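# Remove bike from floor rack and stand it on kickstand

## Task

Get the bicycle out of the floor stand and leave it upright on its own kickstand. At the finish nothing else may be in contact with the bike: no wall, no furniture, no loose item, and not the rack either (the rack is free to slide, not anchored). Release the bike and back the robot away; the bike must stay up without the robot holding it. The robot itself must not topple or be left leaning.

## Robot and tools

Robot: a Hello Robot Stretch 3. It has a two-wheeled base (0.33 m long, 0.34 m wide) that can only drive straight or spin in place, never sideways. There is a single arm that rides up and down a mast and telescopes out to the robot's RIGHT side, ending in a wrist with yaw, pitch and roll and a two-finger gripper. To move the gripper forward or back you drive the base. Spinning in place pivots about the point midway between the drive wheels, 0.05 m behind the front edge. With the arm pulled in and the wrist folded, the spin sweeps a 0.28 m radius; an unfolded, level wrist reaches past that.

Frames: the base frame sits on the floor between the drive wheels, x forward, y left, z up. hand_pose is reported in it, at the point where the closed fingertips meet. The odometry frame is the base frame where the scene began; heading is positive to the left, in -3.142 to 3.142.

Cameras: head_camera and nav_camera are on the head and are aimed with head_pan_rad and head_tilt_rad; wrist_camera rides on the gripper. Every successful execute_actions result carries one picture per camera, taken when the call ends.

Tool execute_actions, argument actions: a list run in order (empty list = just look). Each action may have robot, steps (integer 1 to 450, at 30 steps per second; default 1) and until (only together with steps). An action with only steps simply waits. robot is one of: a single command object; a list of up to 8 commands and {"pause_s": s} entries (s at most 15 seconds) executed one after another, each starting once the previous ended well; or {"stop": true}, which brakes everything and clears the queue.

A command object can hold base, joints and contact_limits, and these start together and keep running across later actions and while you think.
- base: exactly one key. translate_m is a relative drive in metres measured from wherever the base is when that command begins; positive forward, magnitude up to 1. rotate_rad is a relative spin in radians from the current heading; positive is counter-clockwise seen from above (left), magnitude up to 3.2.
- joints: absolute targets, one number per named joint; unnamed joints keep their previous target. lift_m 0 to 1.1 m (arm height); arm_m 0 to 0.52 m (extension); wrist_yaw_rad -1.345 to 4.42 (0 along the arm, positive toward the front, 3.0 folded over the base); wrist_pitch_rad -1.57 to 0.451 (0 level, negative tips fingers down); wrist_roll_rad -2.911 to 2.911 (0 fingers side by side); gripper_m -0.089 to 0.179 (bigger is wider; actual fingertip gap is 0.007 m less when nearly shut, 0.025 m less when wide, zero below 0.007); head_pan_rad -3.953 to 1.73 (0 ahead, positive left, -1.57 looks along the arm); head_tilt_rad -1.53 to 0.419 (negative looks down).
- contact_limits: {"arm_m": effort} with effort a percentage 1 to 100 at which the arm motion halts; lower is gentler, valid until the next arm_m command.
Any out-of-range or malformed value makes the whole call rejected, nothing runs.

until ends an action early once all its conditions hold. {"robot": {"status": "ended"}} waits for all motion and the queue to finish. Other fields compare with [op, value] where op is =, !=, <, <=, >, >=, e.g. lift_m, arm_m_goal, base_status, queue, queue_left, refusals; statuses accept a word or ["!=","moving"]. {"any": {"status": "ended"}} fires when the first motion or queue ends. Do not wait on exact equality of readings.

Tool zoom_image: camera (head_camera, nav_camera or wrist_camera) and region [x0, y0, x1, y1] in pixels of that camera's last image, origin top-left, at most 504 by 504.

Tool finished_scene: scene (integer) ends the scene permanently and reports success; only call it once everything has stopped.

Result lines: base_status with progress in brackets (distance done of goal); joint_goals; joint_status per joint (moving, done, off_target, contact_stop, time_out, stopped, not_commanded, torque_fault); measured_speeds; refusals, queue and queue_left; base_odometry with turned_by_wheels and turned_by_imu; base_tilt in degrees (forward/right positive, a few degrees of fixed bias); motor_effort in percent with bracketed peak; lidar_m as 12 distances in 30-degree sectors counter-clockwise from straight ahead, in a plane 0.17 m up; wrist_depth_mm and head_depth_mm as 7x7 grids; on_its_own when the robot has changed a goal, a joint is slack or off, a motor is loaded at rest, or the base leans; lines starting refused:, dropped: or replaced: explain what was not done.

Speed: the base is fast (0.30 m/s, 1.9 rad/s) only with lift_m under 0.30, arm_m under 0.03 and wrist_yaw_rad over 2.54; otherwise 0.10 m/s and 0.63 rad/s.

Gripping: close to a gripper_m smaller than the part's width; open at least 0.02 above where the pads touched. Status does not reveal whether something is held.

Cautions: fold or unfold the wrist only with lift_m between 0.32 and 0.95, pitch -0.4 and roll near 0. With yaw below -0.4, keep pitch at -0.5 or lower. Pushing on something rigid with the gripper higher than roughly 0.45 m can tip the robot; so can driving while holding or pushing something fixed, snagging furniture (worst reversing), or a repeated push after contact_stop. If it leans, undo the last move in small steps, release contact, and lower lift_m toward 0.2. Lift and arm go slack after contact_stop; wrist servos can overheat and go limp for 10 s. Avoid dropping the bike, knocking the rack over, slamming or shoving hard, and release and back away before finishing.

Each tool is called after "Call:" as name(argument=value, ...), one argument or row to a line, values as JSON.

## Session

Call:
execute_actions(
  actions=[],
)

Scene clock: 0.00 s.
robot.base_odometry: x=+0.000 y=+0.000 heading=+0.000 (m, m, rad; robot's odometry frame)
robot.turned_by_wheels: +0.000 (rad since the last result)
robot.turned_by_imu: +0.000 (rad since the last result)
robot.base_tilt: forward=-2.4 right=-1.4 (deg)
robot.lidar_m: 2.09 2.60 1.78 2.84 1.82 1.66 1.49 0.96 0.87 0.88 1.08 2.07
robot.head_depth_mm: 1943 1955 1957 1961 1953 1965 1956 / 1949 2041 2038 2039 2026 2040 2045 / 1981 2159 2155 2139 2139 2153 2116 / 1974 2250 2270 2240 2247 2265 2207 / 1989 2348 2353 2358 2366 2351 2182 / 2003 2475 2485 2478 2470 2484 2177 / 2037 2593 2618 2609 2626 2626 2156
robot.base_status: not_commanded
robot.joint_positions: lift_m=+0.590 arm_m=+0.001 wrist_yaw_rad=+3.126 wrist_pitch_rad=-0.378 wrist_roll_rad=-0.011 gripper_m=+0.037 head_pan_rad=-0.015 head_tilt_rad=+0.005
robot.joint_goals: lift_m=+0.590 arm_m=+0.001 wrist_yaw_rad=+3.126 wrist_pitch_rad=-0.378 wrist_roll_rad=-0.011 gripper_m=+0.037 head_pan_rad=-0.015 head_tilt_rad=+0.005
robot.joint_status: lift_m=not_commanded arm_m=not_commanded wrist_yaw_rad=not_commanded wrist_pitch_rad=not_commanded wrist_roll_rad=not_commanded gripper_m=not_commanded head_pan_rad=not_commanded head_tilt_rad=not_commanded
robot.measured_speeds: translate_m=+0.000 rotate_rad=+0.000 lift_m=+0.000 arm_m=+0.000 wrist_yaw_rad=+0.000 wrist_pitch_rad=+0.000 wrist_roll_rad=+0.000 head_pan_rad=+0.000 head_tilt_rad=+0.000
robot: refusals=0 queue=idle queue_left=0
robot.motor_effort: left_wheel=+1 right_wheel=+0 lift_m=+30 arm_m=+0 wrist_yaw_rad=+0 wrist_pitch_rad=+4 wrist_roll_rad=+0 gripper_m=+0 head_pan_rad=-1 head_tilt_rad=+1 (%)
robot.hand_pose: x=-0.0177 y=+0.0834 z=+0.6112 quat_wxyz=(+0.138, +0.691, +0.129, +0.698) (m; robot's base frame)
robot.wrist_depth_mm: - - - - - - - / - - - - - - - / - - - - - - - / - - - - - - - / - - - - - - - / 916 907 936 934 958 928 920 / 778 796 769 777 761 777 777
pictures: head_camera (sideways: a quarter turn clockwise sets it upright), nav_camera (sideways: a quarter turn counterclockwise sets it upright), wrist_camera
Images, in order (width x height): head_camera 896x504, nav_camera 672x504, wrist_camera 644x364.

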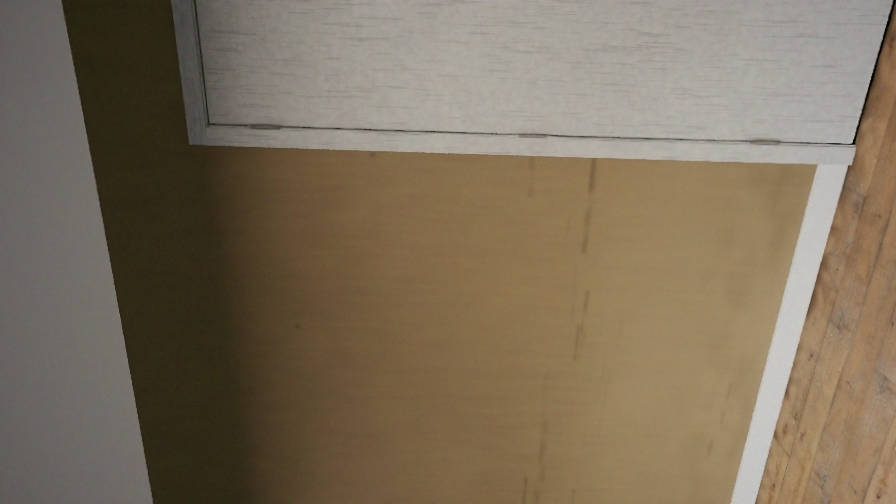

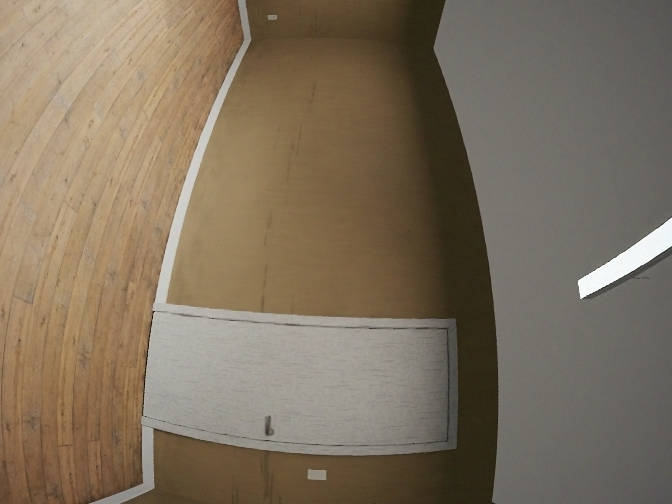

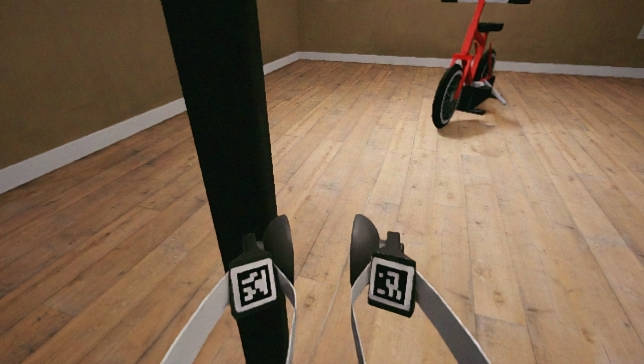

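Call:
execute_actions(
  actions=[
    {"robot":{"base":{"rotate_rad":1.0},"joints":{"head_tilt_rad":-0.5,"lift_m":0.28,"wrist_pitch_rad":-0.4,"wrist_yaw_rad":3.0}},"steps":450,"until":{"robot":{"status":"ended"}}},
  ],
)

Scene clock: 3.70 s.
robot.base_odometry: x=+0.000 y=+0.000 heading=+1.000 (m, m, rad; robot's odometry frame)
robot.turned_by_wheels: +1.000 (rad since the last result)
robot.turned_by_imu: +1.002 (rad since the last result)
robot.base_tilt: forward=-2.4 right=-1.3 (deg)
robot.lidar_m: 1.78 3.07 1.88 1.66 1.62 0.98 0.87 0.87 1.04 1.90 2.08 2.49
robot.head_depth_mm: 3663 3950 3934 2688 1978 1578 1305 / 3567 3981 - 2707 1984 1573 1305 / 3499 3839 - 2675 1960 1561 1298 / 3419 3792 3959 2666 1958 1564 1301 / 3340 3703 3850 2325 1971 1566 1291 / 3320 3648 3854 2647 1966 1560 1294 / 3280 3563 3765 2624 1966 1556 1289
robot.base_status: done (rotate_rad +0.9999 of +1.0000)
robot.joint_positions: lift_m=+0.280 arm_m=+0.001 wrist_yaw_rad=+3.002 wrist_pitch_rad=-0.412 wrist_roll_rad=-0.011 gripper_m=+0.037 head_pan_rad=-0.015 head_tilt_rad=-0.494
robot.joint_goals: lift_m=+0.280 arm_m=+0.001 wrist_yaw_rad=+3.000 wrist_pitch_rad=-0.400 wrist_roll_rad=-0.011 gripper_m=+0.037 head_pan_rad=-0.015 head_tilt_rad=-0.500
robot.joint_status: lift_m=done arm_m=not_commanded wrist_yaw_rad=done wrist_pitch_rad=done wrist_roll_rad=not_commanded gripper_m=not_commanded head_pan_rad=not_commanded head_tilt_rad=done
robot.measured_speeds: translate_m=+0.000 rotate_rad=+0.000 lift_m=+0.000 arm_m=+0.000 wrist_yaw_rad=+0.000 wrist_pitch_rad=+0.000 wrist_roll_rad=+0.000 head_pan_rad=+0.000 head_tilt_rad=+0.000
robot: refusals=0 queue=done queue_left=0
robot.motor_effort: left_wheel=-3(7) right_wheel=+3(8) lift_m=+27(29) arm_m=+0(0) wrist_yaw_rad=-2(2) wrist_pitch_rad=+4(4) wrist_roll_rad=+0(0) gripper_m=+0(0) head_pan_rad=-1(0) head_tilt_rad=-2(23) (%)
robot.hand_pose: x=+0.0101 y=+0.0771 z=+0.2942 quat_wxyz=(+0.192, +0.696, +0.097, +0.685) (m; robot's base frame)
robot.wrist_depth_mm: - - - - - - - / - - - - - - - / - - - - - - - / 758 773 778 766 761 771 757 / 614 613 - 620 626 605 610 / 509 505 - 517 522 506 502 / 444 - - - 433 439 431
pictures: head_camera (sideways: a quarter turn clockwise sets it upright), nav_camera (sideways: a quarter turn counterclockwise sets it upright), wrist_camera
Images, in order (width x height): head_camera 896x504, nav_camera 672x504, wrist_camera 644x364.

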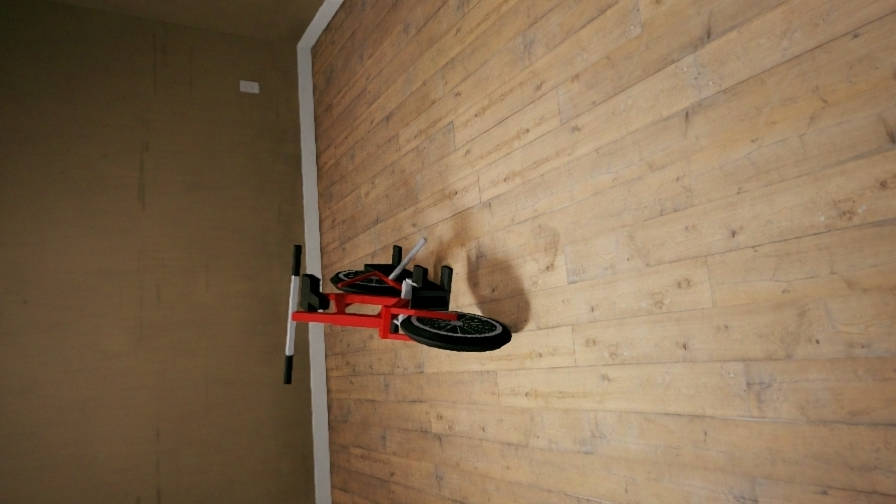

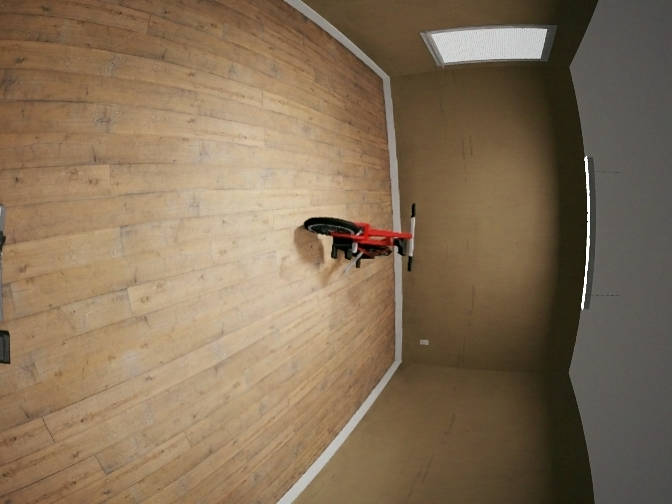

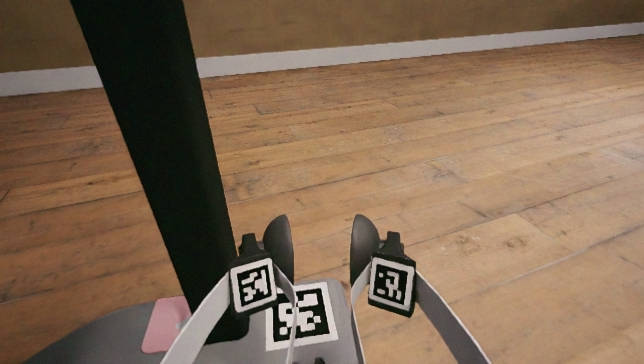

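Call:
execute_actions(
  actions=[
    {"robot":[{"base":{"rotate_rad":-0.23}},{"base":{"translate_m":1}},{"base":{"translate_m":1}},{"base":{"translate_m":0.37}},{"base":{"rotate_rad":3.18},"joints":{"head_pan_rad":-1.57,"head_tilt_rad":-1.0}},{"joints":{"lift_m":0.33}},{"joints":{"wrist_yaw_rad":0,"gripper_m":0.09}},{"joints":{"wrist_pitch_rad":0,"lift_m":0.28,"arm_m":0.1}}],"steps":450,"until":{"robot":{"status":"ended"}}},
    {"steps":450,"until":{"robot":{"status":"ended"}}},
  ],
)

Scene clock: 26.70 s.
robot.base_odometry: x=+1.701 y=+1.650 heading=-2.333 (m, m, rad; robot's odometry frame)
robot.turned_by_wheels: +2.950 (rad since the last result)
robot.turned_by_imu: +2.956 (rad since the last result)
robot.base_tilt: forward=-2.5 right=-1.3 (deg)
robot.lidar_m: 3.04 2.98 1.44 1.12 1.10 1.16 1.69 1.76 0.80 0.67 0.81 0.99
robot.head_depth_mm: 2373 2017 1729 1466 1347 1216 1105 / 2443 2016 1729 1327 1346 1213 - / 2434 2023 1664 1324 1342 1178 - / 2460 2027 1074 1378 1352 1213 - / 2435 2018 1639 1373 1351 1216 1109 / 2419 1983 1708 1438 1352 1220 1107 / 2387 2043 1158 1331 1349 1214 1105
robot.base_status: done (rotate_rad +3.1799 of +3.1800)
robot.joint_positions: lift_m=+0.280 arm_m=+0.100 wrist_yaw_rad=+0.001 wrist_pitch_rad=-0.023 wrist_roll_rad=-0.011 gripper_m=+0.090 head_pan_rad=-1.563 head_tilt_rad=-0.988
robot.joint_goals: lift_m=+0.280 arm_m=+0.100 wrist_yaw_rad=+0.000 wrist_pitch_rad=+0.000 wrist_roll_rad=-0.011 gripper_m=+0.090 head_pan_rad=-1.570 head_tilt_rad=-1.000
robot.joint_status: lift_m=done arm_m=done wrist_yaw_rad=done wrist_pitch_rad=done wrist_roll_rad=not_commanded gripper_m=done head_pan_rad=done head_tilt_rad=done
robot.measured_speeds: translate_m=+0.000 rotate_rad=+0.000 lift_m=+0.000 arm_m=+0.000 wrist_yaw_rad=+0.000 wrist_pitch_rad=+0.000 wrist_roll_rad=+0.000 head_pan_rad=+0.000 head_tilt_rad=+0.000
robot: refusals=0 queue=done queue_left=0
robot.motor_effort: left_wheel=-2(13) right_wheel=+3(13) lift_m=+27(34) arm_m=+6(6) wrist_yaw_rad=-1(4) wrist_pitch_rad=+8(8) wrist_roll_rad=+0(0) gripper_m=-1(80) head_pan_rad=-4(52) head_tilt_rad=-5(26) (%)
robot.hand_pose: x=-0.0211 y=-0.5002 z=+0.3888 quat_wxyz=(+0.711, +0.009, -0.703, -0.008) (m; robot's base frame)
robot.wrist_depth_mm: - - - - - - - / - 400 400 - - - - / - - 412 - - - - / - - - - 449 - - / - - - 455 449 476 - / 813 799 525 456 454 500 884 / 431 381 440 452 467 481 673
pictures: head_camera (sideways: a quarter turn clockwise sets it upright), nav_camera (sideways: a quarter turn counterclockwise sets it upright), wrist_camera
Images, in order (width x height): head_camera 896x504, nav_camera 672x504, wrist_camera 644x364.

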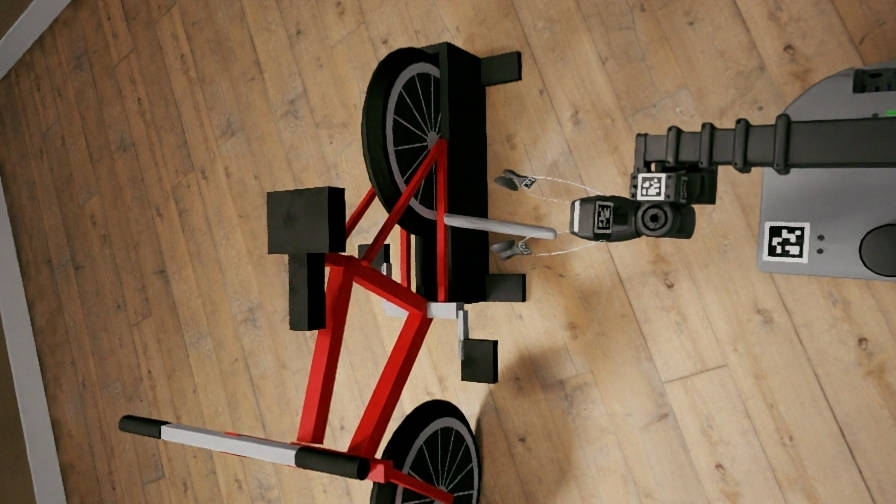

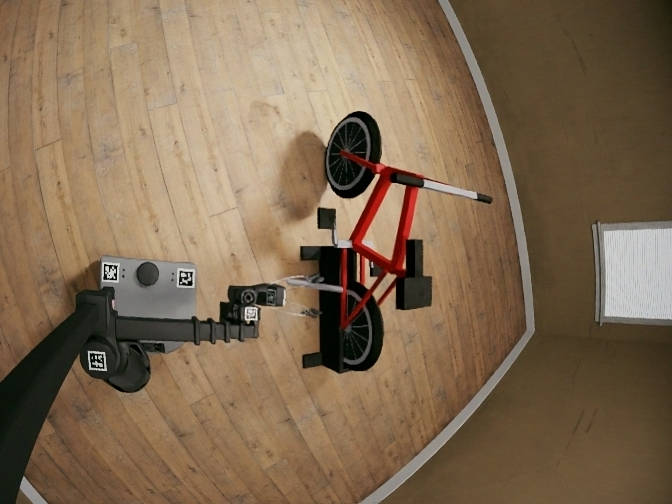

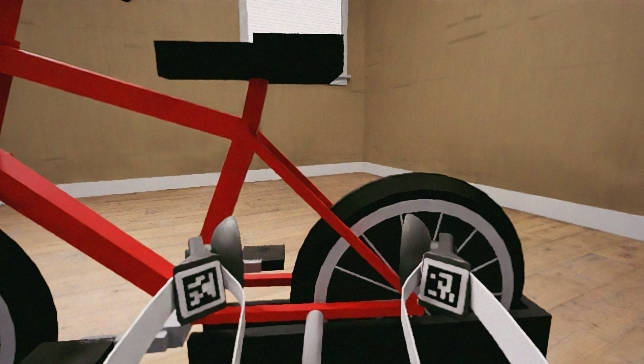

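Call:
execute_actions(
  actions=[
    {"robot":[{"base":{"translate_m":0.12},"joints":{"arm_m":0.36}}],"steps":350,"until":{"robot":{"status":"ended"}}},
  ],
)

Scene clock: 29.83 s.
robot.base_odometry: x=+1.619 y=+1.563 heading=-2.333 (m, m, rad; robot's odometry frame)
robot.turned_by_wheels: +0.000 (rad since the last result)
robot.turned_by_imu: +0.000 (rad since the last result)
robot.base_tilt: forward=-2.4 right=-1.2 (deg)
robot.lidar_m: 2.95 2.89 1.51 1.17 1.15 1.22 1.78 1.87 0.79 0.68 0.77 2.77
robot.head_depth_mm: 2412 2015 1727 1328 1341 1209 1108 / 2422 2026 1662 1287 1353 1212 - / 2407 2021 1074 1326 1354 1216 - / 2449 2024 1656 1335 1348 1219 - / 2426 1991 1668 1437 1352 1211 1104 / 2371 2036 1121 1315 1350 1216 1109 / 2333 2029 1739 1307 1351 1221 1104
robot.base_status: done (translate_m +0.1200 of +0.1200)
robot.joint_positions: lift_m=+0.280 arm_m=+0.360 wrist_yaw_rad=+0.002 wrist_pitch_rad=-0.024 wrist_roll_rad=-0.011 gripper_m=+0.090 head_pan_rad=-1.563 head_tilt_rad=-0.988
robot.joint_goals: lift_m=+0.280 arm_m=+0.360 wrist_yaw_rad=+0.000 wrist_pitch_rad=+0.000 wrist_roll_rad=-0.011 gripper_m=+0.090 head_pan_rad=-1.570 head_tilt_rad=-1.000
robot.joint_status: lift_m=done arm_m=done wrist_yaw_rad=done wrist_pitch_rad=done wrist_roll_rad=not_commanded gripper_m=done head_pan_rad=done head_tilt_rad=done
robot.measured_speeds: translate_m=+0.000 rotate_rad=+0.000 lift_m=+0.000 arm_m=+0.000 wrist_yaw_rad=+0.000 wrist_pitch_rad=+0.000 wrist_roll_rad=+0.000 head_pan_rad=+0.000 head_tilt_rad=+0.000
robot: refusals=0 queue=done queue_left=0
robot.motor_effort: left_wheel=-2(3) right_wheel=+2(8) lift_m=+28(29) arm_m=+5(7) wrist_yaw_rad=-1(3) wrist_pitch_rad=+8(12) wrist_roll_rad=+0(0) gripper_m=+0(1) head_pan_rad=-6(4) head_tilt_rad=-5(4) (%)
robot.hand_pose: x=-0.0209 y=-0.7602 z=+0.3887 quat_wxyz=(+0.711, +0.009, -0.703, -0.008) (m; robot's base frame)
robot.wrist_depth_mm: 130 - - - 148 195 - / - 136 140 - 152 - - / - - 145 147 - - - / - - - 171 127 - - / - - - 161 - - - / 909 896 860 165 829 135 193 / 668 679 641 172 671 227 182
pictures: head_camera (sideways: a quarter turn clockwise sets it upright), nav_camera (sideways: a quarter turn counterclockwise sets it upright), wrist_camera
Images, in order (width x height): head_camera 896x504, nav_camera 672x504, wrist_camera 644x364.

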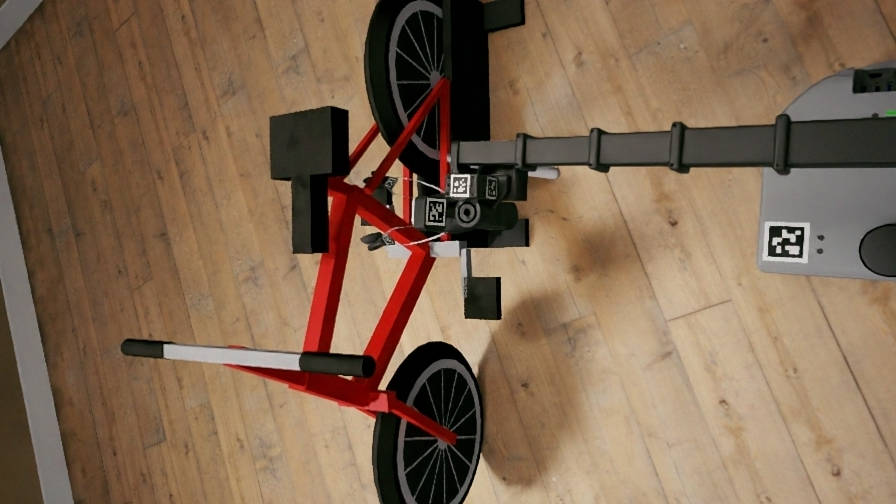

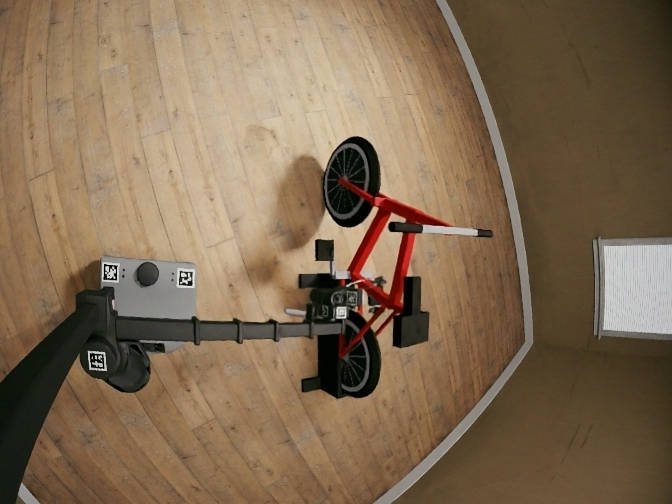

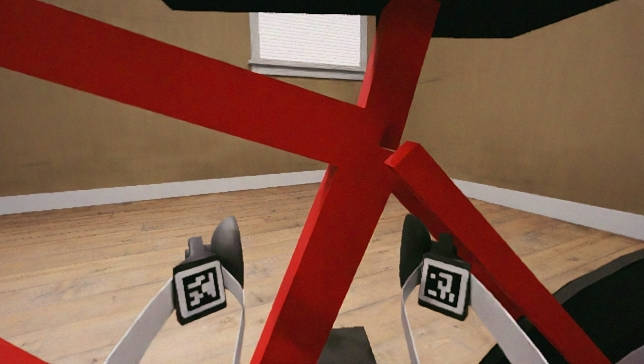

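Call:
execute_actions(
  actions=[
    {"robot":[{"joints":{"arm_m":0.378,"lift_m":0.27}},{"joints":{"gripper_m":-0.03}},{"base":{"translate_m":0.3}}],"steps":350,"until":{"robot":{"status":"ended"}}},
  ],
)

Scene clock: 36.87 s.
robot.base_odometry: x=+1.411 y=+1.346 heading=-2.334 (m, m, rad; robot's odometry frame)
robot.turned_by_wheels: +0.000 (rad since the last result)
robot.turned_by_imu: -0.002 (rad since the last result)
robot.base_tilt: forward=-2.4 right=-1.3 (deg)
robot.lidar_m: 2.66 2.62 1.68 1.30 1.28 1.35 1.98 2.13 0.77 0.68 0.74 2.64
robot.head_depth_mm: 2421 2024 1719 1324 1345 1211 1104 / 2415 2028 1217 1276 1347 1218 - / 2434 2022 1080 1315 1353 1213 - / 2425 2029 1666 1389 1344 1218 - / 2355 1977 1166 1450 1346 1215 1110 / 2297 2032 1744 1281 1346 1218 1108 / 2264 2042 1739 1280 1356 1221 1105
robot.base_status: done (translate_m +0.3000 of +0.3000)
robot.joint_positions: lift_m=+0.270 arm_m=+0.378 wrist_yaw_rad=-0.124 wrist_pitch_rad=-0.024 wrist_roll_rad=+0.028 gripper_m=-0.017 head_pan_rad=-1.563 head_tilt_rad=-0.988
robot.joint_goals: lift_m=+0.270 arm_m=+0.378 wrist_yaw_rad=-0.116 wrist_pitch_rad=+0.000 wrist_roll_rad=+0.028 gripper_m=-0.018 head_pan_rad=-1.570 head_tilt_rad=-1.000
robot.joint_status: lift_m=done arm_m=done wrist_yaw_rad=done wrist_pitch_rad=done wrist_roll_rad=not_commanded gripper_m=done head_pan_rad=done head_tilt_rad=done
robot.measured_speeds: translate_m=+0.000 rotate_rad=+0.000 lift_m=+0.000 arm_m=+0.000 wrist_yaw_rad=+0.000 wrist_pitch_rad=+0.000 wrist_roll_rad=+0.000 head_pan_rad=+0.000 head_tilt_rad=+0.000
robot: refusals=0 queue=done queue_left=0
robot.on_its_own: wrist_yaw_rad is held at -0.116, not at your +0.000, by its stall guard, which is not easing now; gripper_m is held at -0.018, not at your -0.030, by its stall guard, which is not easing now
robot.motor_effort: left_wheel=-10(28) right_wheel=+15(52) lift_m=+27(28) arm_m=+0(6) wrist_yaw_rad=+7(50) wrist_pitch_rad=+8(8) wrist_roll_rad=-16(16) gripper_m=-21(100) head_pan_rad=-4(4) head_tilt_rad=-4(4) (%)
robot.hand_pose: x=-0.0531 y=-0.7766 z=+0.3786 quat_wxyz=(+0.696, -0.036, -0.716, -0.052) (m; robot's base frame)
robot.wrist_depth_mm: 101 105 - - 134 - - / - 109 115 123 137 - - / - - - 128 131 - - / - - - 148 139 110 - / - - - 137 222 119 204 / 948 918 966 140 - 242 178 / 699 696 641 143 638 190 155
pictures: head_camera (sideways: a quarter turn clockwise sets it upright), nav_camera (sideways: a quarter turn counterclockwise sets it upright), wrist_camera
Images, in order (width x height): head_camera 896x504, nav_camera 672x504, wrist_camera 644x364.

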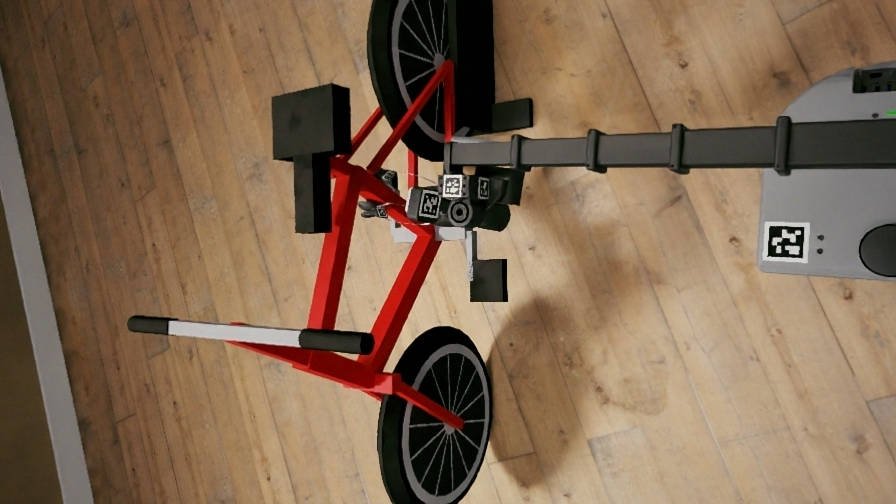

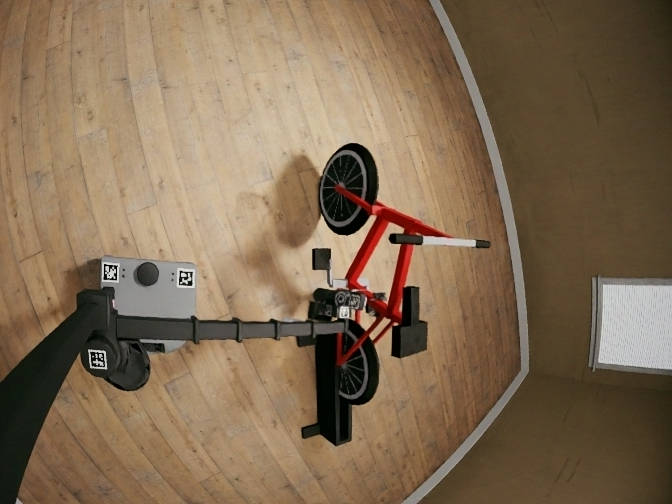

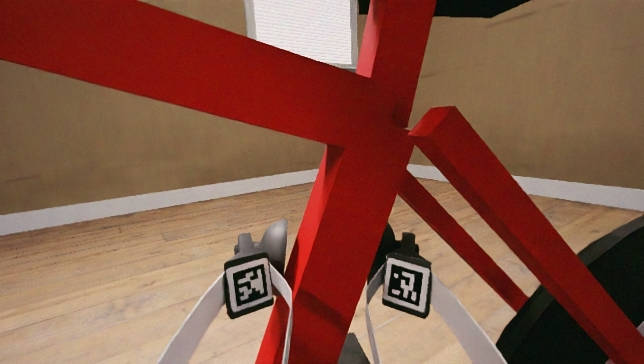

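Call:
execute_actions(
  actions=[
    {"robot":{"base":{"translate_m":0.25},"joints":{"head_pan_rad":-1.9}},"steps":350,"until":{"robot":{"status":"ended"}}},
  ],
)

Scene clock: 40.60 s.
robot.base_odometry: x=+1.238 y=+1.166 heading=-2.334 (m, m, rad; robot's odometry frame)
robot.turned_by_wheels: +0.000 (rad since the last result)
robot.turned_by_imu: +0.000 (rad since the last result)
robot.base_tilt: forward=-2.3 right=-1.3 (deg)
robot.lidar_m: 2.44 2.39 1.79 1.41 1.39 1.47 2.14 2.36 0.66 0.67 0.72 2.54
robot.head_depth_mm: 2413 2017 1732 1491 1346 1216 1115 / 2418 2023 1732 1463 1347 1214 - / 2443 2028 1740 1444 1351 1235 - / 2422 2022 1205 1298 1329 1214 - / 2430 2033 1068 1341 1343 1219 1105 / 2388 2034 1742 1463 1333 1216 1107 / 2321 2028 1746 1208 1331 1216 1108
robot.base_status: done (translate_m +0.2500 of +0.2500)
robot.joint_positions: lift_m=+0.270 arm_m=+0.378 wrist_yaw_rad=-0.188 wrist_pitch_rad=-0.025 wrist_roll_rad=+0.028 gripper_m=-0.017 head_pan_rad=-1.893 head_tilt_rad=-0.988
robot.joint_goals: lift_m=+0.270 arm_m=+0.378 wrist_yaw_rad=-0.180 wrist_pitch_rad=+0.000 wrist_roll_rad=+0.028 gripper_m=-0.018 head_pan_rad=-1.900 head_tilt_rad=-1.000
robot.joint_status: lift_m=done arm_m=done wrist_yaw_rad=done wrist_pitch_rad=done wrist_roll_rad=not_commanded gripper_m=done head_pan_rad=done head_tilt_rad=done
robot.measured_speeds: translate_m=+0.000 rotate_rad=+0.000 lift_m=+0.000 arm_m=+0.000 wrist_yaw_rad=+0.000 wrist_pitch_rad=+0.000 wrist_roll_rad=+0.000 head_pan_rad=+0.000 head_tilt_rad=+0.000
robot: refusals=0 queue=done queue_left=0
robot.on_its_own: wrist_yaw_rad is held at -0.180, not at your +0.000, by its stall guard, which is not easing now; gripper_m is held at -0.018, not at your -0.030, by its stall guard, which is not easing now
robot.motor_effort: left_wheel=-7(20) right_wheel=+10(38) lift_m=+27(27) arm_m=+0(0) wrist_yaw_rad=+7(40) wrist_pitch_rad=+9(9) wrist_roll_rad=-16(16) gripper_m=-21(24) head_pan_rad=-4(36) head_tilt_rad=-5(4) (%)
robot.hand_pose: x=-0.0691 y=-0.7741 z=+0.3783 quat_wxyz=(+0.694, -0.058, -0.714, -0.075) (m; robot's base frame)
robot.wrist_depth_mm: 99 103 - - 136 - - / - 106 114 124 139 - - / - - - 128 133 - - / - - - 145 203 112 - / - - - 136 224 125 204 / 924 904 946 138 - 245 139 / 711 689 640 139 637 190 162
pictures: head_camera (sideways: a quarter turn clockwise sets it upright), nav_camera (sideways: a quarter turn counterclockwise sets it upright), wrist_camera
Images, in order (width x height): head_camera 896x504, nav_camera 672x504, wrist_camera 644x364.

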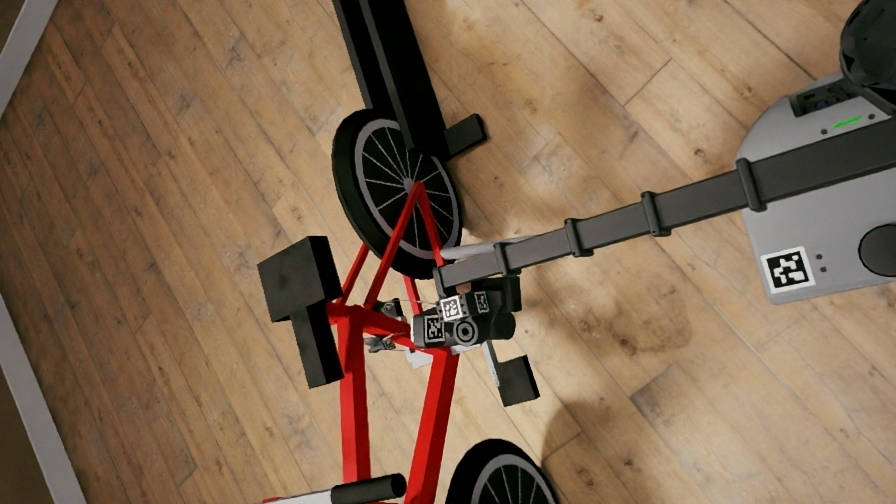

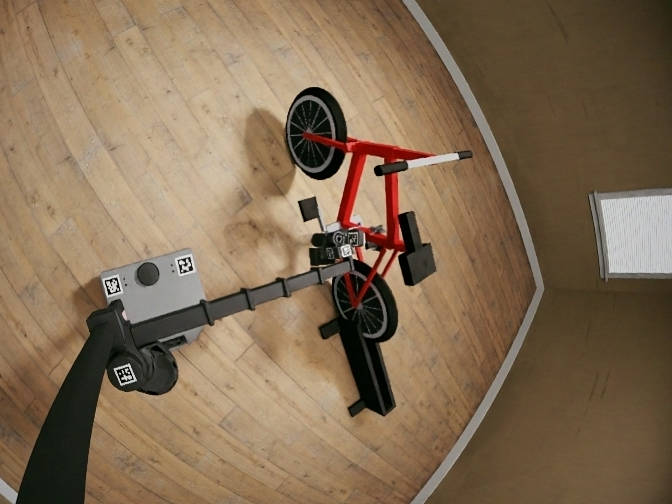

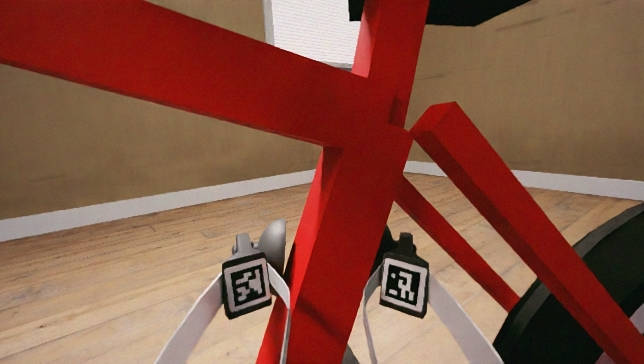

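Call:
execute_actions(
  actions=[
    {"robot":{"base":{"translate_m":0.17}},"steps":350,"until":{"robot":{"status":"ended"}}},
  ],
)

Scene clock: 43.50 s.
robot.base_odometry: x=+1.121 y=+1.043 heading=-2.333 (m, m, rad; robot's odometry frame)
robot.turned_by_wheels: +0.001 (rad since the last result)
robot.turned_by_imu: +0.000 (rad since the last result)
robot.base_tilt: forward=-2.4 right=-1.3 (deg)
robot.lidar_m: 2.28 2.24 1.89 1.48 1.46 1.54 2.25 2.51 0.65 0.65 0.72 2.45
robot.head_depth_mm: 2414 2026 1728 1482 1354 1213 1115 / 2428 2011 1729 1465 1347 1210 - / 2421 2031 1737 1443 1346 1230 - / 2449 2024 1665 1299 1353 1216 - / 2432 2021 1071 1241 1340 1215 1105 / 2358 2031 1699 1472 1325 1217 1103 / 2280 2023 1733 1244 1331 1217 1107
robot.base_status: done (translate_m +0.1700 of +0.1700)
robot.joint_positions: lift_m=+0.270 arm_m=+0.378 wrist_yaw_rad=-0.162 wrist_pitch_rad=-0.029 wrist_roll_rad=+0.026 gripper_m=-0.017 head_pan_rad=-1.893 head_tilt_rad=-0.988
robot.joint_goals: lift_m=+0.270 arm_m=+0.378 wrist_yaw_rad=-0.180 wrist_pitch_rad=+0.000 wrist_roll_rad=+0.026 gripper_m=-0.018 head_pan_rad=-1.900 head_tilt_rad=-1.000
robot.joint_status: lift_m=done arm_m=done wrist_yaw_rad=done wrist_pitch_rad=done wrist_roll_rad=not_commanded gripper_m=done head_pan_rad=done head_tilt_rad=done
robot.measured_speeds: translate_m=+0.000 rotate_rad=-0.001 lift_m=+0.000 arm_m=+0.000 wrist_yaw_rad=-0.030 wrist_pitch_rad=+0.000 wrist_roll_rad=+0.000 head_pan_rad=+0.000 head_tilt_rad=+0.000
robot: refusals=0 queue=done queue_left=0
robot.on_its_own: wrist_yaw_rad is held at -0.180, not at your +0.000, by its stall guard, which is not easing now; gripper_m is held at -0.018, not at your -0.030, by its stall guard, which is not easing now
robot.motor_effort: left_wheel=+4(21) right_wheel=-5(43) lift_m=+28(28) arm_m=+0(0) wrist_yaw_rad=-15(39) wrist_pitch_rad=+10(10) wrist_roll_rad=-15(16) gripper_m=-20(25) head_pan_rad=-5(3) head_tilt_rad=-4(4) (%)
robot.hand_pose: x=-0.0626 y=-0.7751 z=+0.3774 quat_wxyz=(+0.695, -0.048, -0.715, -0.067) (m; robot's base frame)
robot.wrist_depth_mm: 106 111 - - 185 - - / - 113 120 131 - - - / - - - 133 108 - - / - - - 138 203 119 - / - - - 138 219 121 202 / 925 909 - 138 893 233 178 / 696 671 630 139 639 189 142
pictures: head_camera (sideways: a quarter turn clockwise sets it upright), nav_camera (sideways: a quarter turn counterclockwise sets it upright), wrist_camera
Images, in order (width x height): head_camera 896x504, nav_camera 672x504, wrist_camera 644x364.

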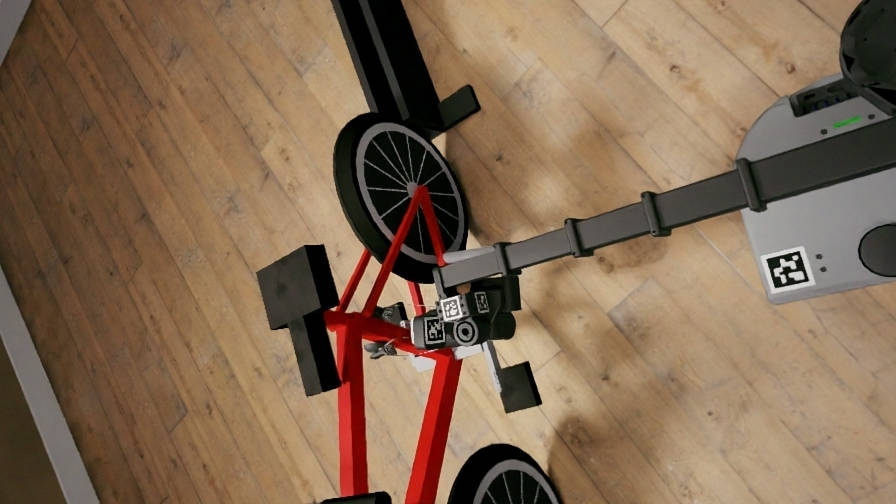

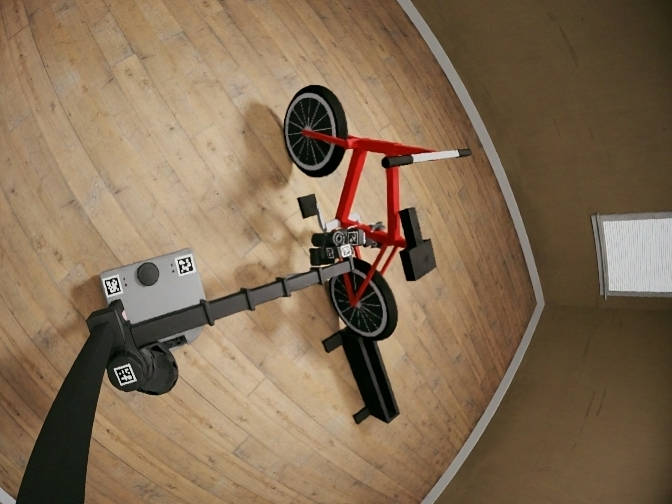

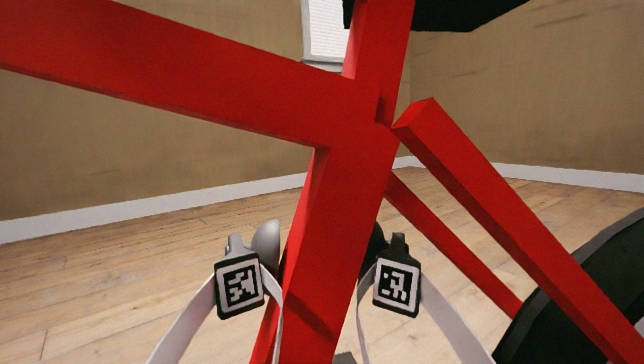

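Upright now; go further, then lean it in.

Call:
execute_actions(
  actions=[
    {"robot":[{"base":{"translate_m":0.18}},{"joints":{"arm_m":0.31,"lift_m":0.26,"head_pan_rad":-1.7}}],"steps":350,"until":{"robot":{"status":"ended"}}},
  ],
)

Scene clock: 48.07 s.
robot.base_odometry: x=+0.997 y=+0.913 heading=-2.333 (m, m, rad; robot's odometry frame)
robot.turned_by_wheels: +0.000 (rad since the last result)
robot.turned_by_imu: -0.002 (rad since the last result)
robot.base_tilt: forward=-2.4 right=-1.4 (deg)
robot.lidar_m: 2.12 2.08 2.00 1.56 1.54 1.63 2.37 2.66 0.64 0.64 0.69 2.37
robot.head_depth_mm: 2407 2015 1736 1464 1349 1218 1100 / 2435 2028 1730 1291 1352 1212 - / 2423 2028 981 1262 1353 1211 - / 2365 2015 1745 1224 1324 1213 - / 2299 2036 1742 1473 1331 1215 1103 / 2227 2035 1673 1214 1342 1215 1106 / 2111 2044 1748 1168 1334 1214 1106
robot.base_status: done (translate_m +0.1800 of +0.1800)
robot.joint_positions: lift_m=+0.260 arm_m=+0.310 wrist_yaw_rad=-0.186 wrist_pitch_rad=+0.010 wrist_roll_rad=+0.026 gripper_m=-0.017 head_pan_rad=-1.707 head_tilt_rad=-0.988
robot.joint_goals: lift_m=+0.260 arm_m=+0.310 wrist_yaw_rad=-0.180 wrist_pitch_rad=+0.000 wrist_roll_rad=+0.026 gripper_m=-0.018 head_pan_rad=-1.700 head_tilt_rad=-1.000
robot.joint_status: lift_m=done arm_m=done wrist_yaw_rad=done wrist_pitch_rad=done wrist_roll_rad=not_commanded gripper_m=done head_pan_rad=done head_tilt_rad=done
robot.measured_speeds: translate_m=+0.000 rotate_rad=+0.000 lift_m=+0.000 arm_m=+0.000 wrist_yaw_rad=+0.000 wrist_pitch_rad=+0.000 wrist_roll_rad=+0.000 head_pan_rad=+0.000 head_tilt_rad=+0.000
robot: refusals=0 queue=done queue_left=0
robot.on_its_own: wrist_yaw_rad is held at -0.180, not at your +0.000, by its stall guard, which is not easing now; gripper_m is held at -0.018, not at your -0.030, by its stall guard, which is not easing now
robot.motor_effort: left_wheel=-2(6) right_wheel=+5(14) lift_m=+25(28) arm_m=+0(14) wrist_yaw_rad=+5(21) wrist_pitch_rad=-4(11) wrist_roll_rad=-15(15) gripper_m=-19(22) head_pan_rad=+4(28) head_tilt_rad=-5(4) (%)
robot.hand_pose: x=-0.0688 y=-0.7071 z=+0.3775 quat_wxyz=(+0.695, -0.070, -0.713, -0.061) (m; robot's base frame)
robot.wrist_depth_mm: 92 96 107 - 128 - - / - 100 107 116 130 - - / - - - 121 127 - - / - - - 145 135 106 - / - - - 134 218 115 206 / - 977 - 135 876 243 184 / 732 717 662 140 671 192 147
pictures: head_camera (sideways: a quarter turn clockwise sets it upright), nav_camera (sideways: a quarter turn counterclockwise sets it upright), wrist_camera
Images, in order (width x height): head_camera 896x504, nav_camera 672x504, wrist_camera 644x364.

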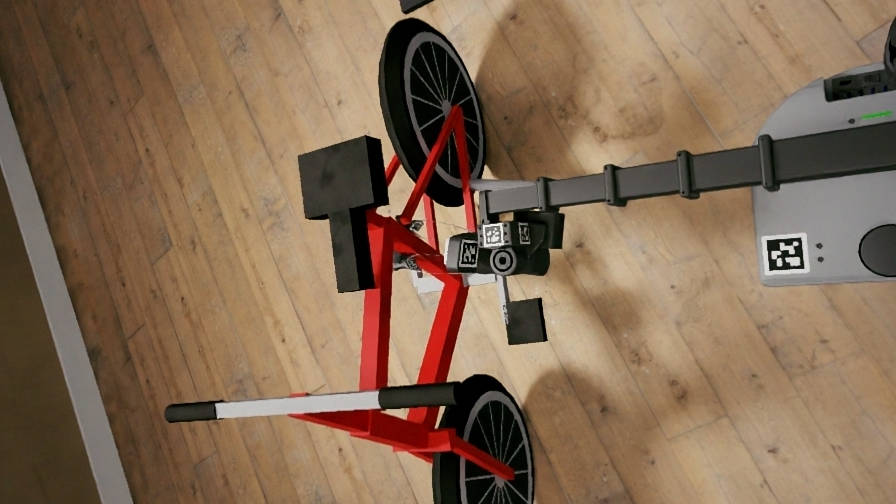

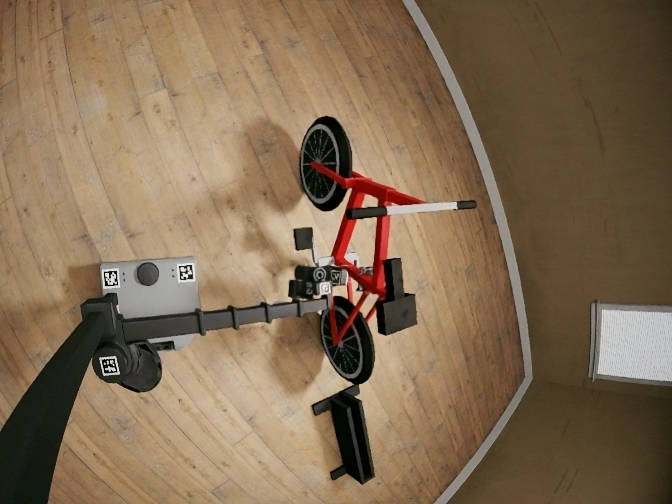

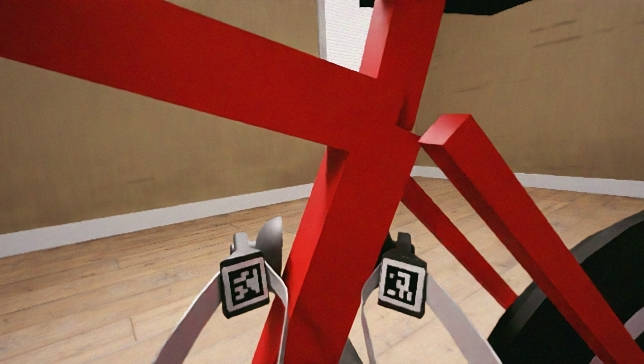

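Leaning toward the stand. Loosen and withdraw gradually.

Call:
execute_actions(
  actions=[
    {"robot":[{"joints":{"gripper_m":0.03}},{"joints":{"arm_m":0.28,"lift_m":0.25}},{"joints":{"gripper_m":0.07}},{"joints":{"arm_m":0.23}}],"steps":350,"until":{"robot":{"status":"ended"}}},
  ],
)

Scene clock: 56.13 s.
robot.base_odometry: x=+0.997 y=+0.913 heading=-2.333 (m, m, rad; robot's odometry frame)
robot.turned_by_wheels: +0.000 (rad since the last result)
robot.turned_by_imu: +0.000 (rad since the last result)
robot.base_tilt: forward=-2.3 right=-1.2 (deg)
robot.lidar_m: 2.12 2.08 1.99 1.56 1.54 1.63 2.37 2.67 0.62 0.49 0.63 0.64
robot.head_depth_mm: 2410 2002 1722 1454 1344 1215 1104 / 2438 2041 1733 1293 1343 1212 - / 2430 2025 1742 936 1350 1227 - / 2341 2037 1736 1106 1284 1216 - / 2291 2030 1730 1435 1314 1208 1106 / 2237 2044 1728 1013 1349 1215 1105 / 2098 2033 1697 1516 1309 1216 1106
robot.base_status: done (translate_m +0.1800 of +0.1800)
robot.joint_positions: lift_m=+0.250 arm_m=+0.231 wrist_yaw_rad=-0.265 wrist_pitch_rad=-0.016 wrist_roll_rad=-0.005 gripper_m=+0.070 head_pan_rad=-1.707 head_tilt_rad=-0.989
robot.joint_goals: lift_m=+0.250 arm_m=+0.230 wrist_yaw_rad=-0.287 wrist_pitch_rad=+0.000 wrist_roll_rad=-0.005 gripper_m=+0.070 head_pan_rad=-1.700 head_tilt_rad=-1.000
robot.joint_status: lift_m=done arm_m=done wrist_yaw_rad=done wrist_pitch_rad=done wrist_roll_rad=not_commanded gripper_m=done head_pan_rad=done head_tilt_rad=done
robot.measured_speeds: translate_m=+0.000 rotate_rad=+0.000 lift_m=+0.000 arm_m=+0.000 wrist_yaw_rad=+0.000 wrist_pitch_rad=+0.000 wrist_roll_rad=+0.000 head_pan_rad=+0.000 head_tilt_rad=+0.000
robot: refusals=0 queue=done queue_left=0
robot.on_its_own: wrist_yaw_rad is held at -0.287, not at your +0.000, by its stall guard, which is not easing now; wrist_yaw_rad is at rest, and its effort (-19) is outside its rest range (-12 to +12)
robot.motor_effort: left_wheel=+4(16) right_wheel=-7(22) lift_m=+30(30) arm_m=-12(14) wrist_yaw_rad=-19(49) wrist_pitch_rad=+5(20) wrist_roll_rad=-3(15) gripper_m=-5(79) head_pan_rad=+3(6) head_tilt_rad=-4(4) (%)
robot.hand_pose: x=-0.0884 y=-0.6228 z=+0.3605 quat_wxyz=(+0.702, -0.087, -0.700, -0.100) (m; robot's base frame)
robot.wrist_depth_mm: - 74 82 - 107 - - / - 78 86 96 112 - - / - - - 104 119 - - / - - - 119 123 - - / - - - 124 - 110 221 / 856 854 136 133 - 140 232 / 648 637 152 577 243 208 284
pictures: head_camera (sideways: a quarter turn clockwise sets it upright), nav_camera (sideways: a quarter turn counterclockwise sets it upright), wrist_camera
Images, in order (width x height): head_camera 896x504, nav_camera 672x504, wrist_camera 644x364.

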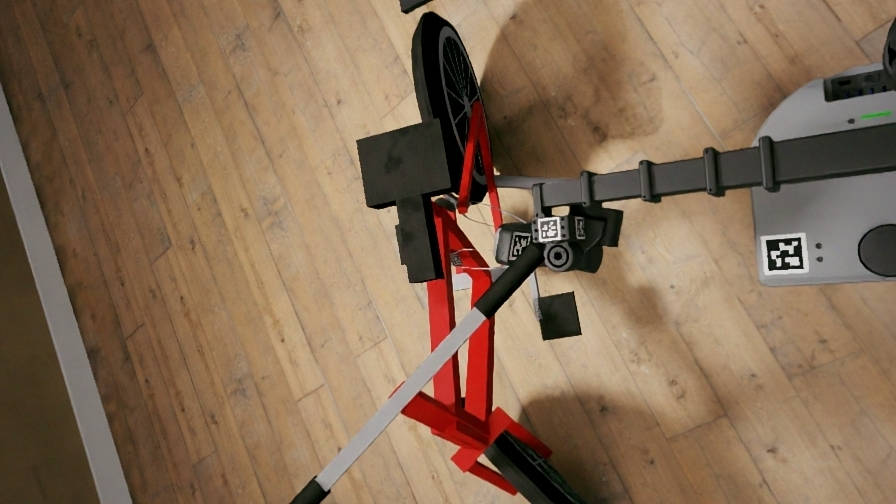

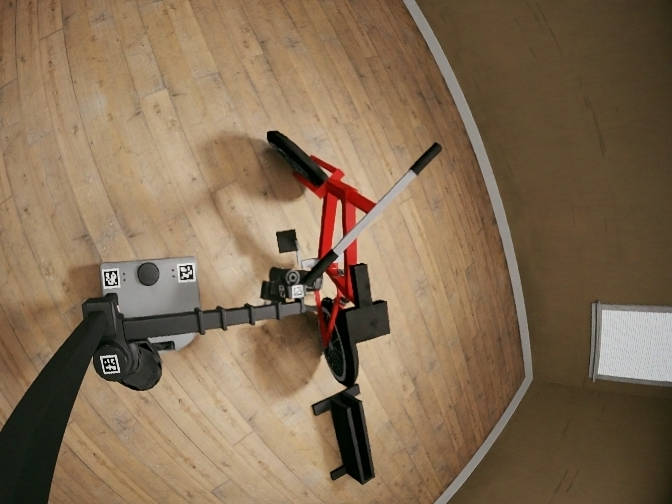

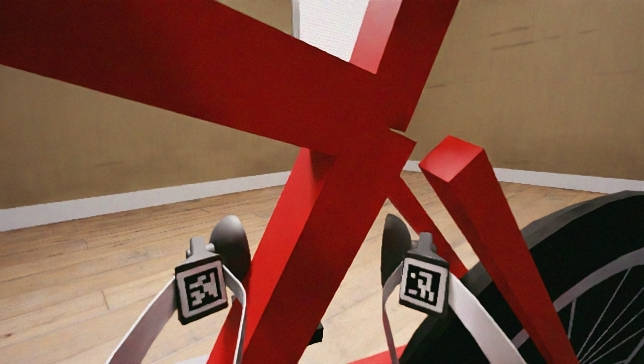

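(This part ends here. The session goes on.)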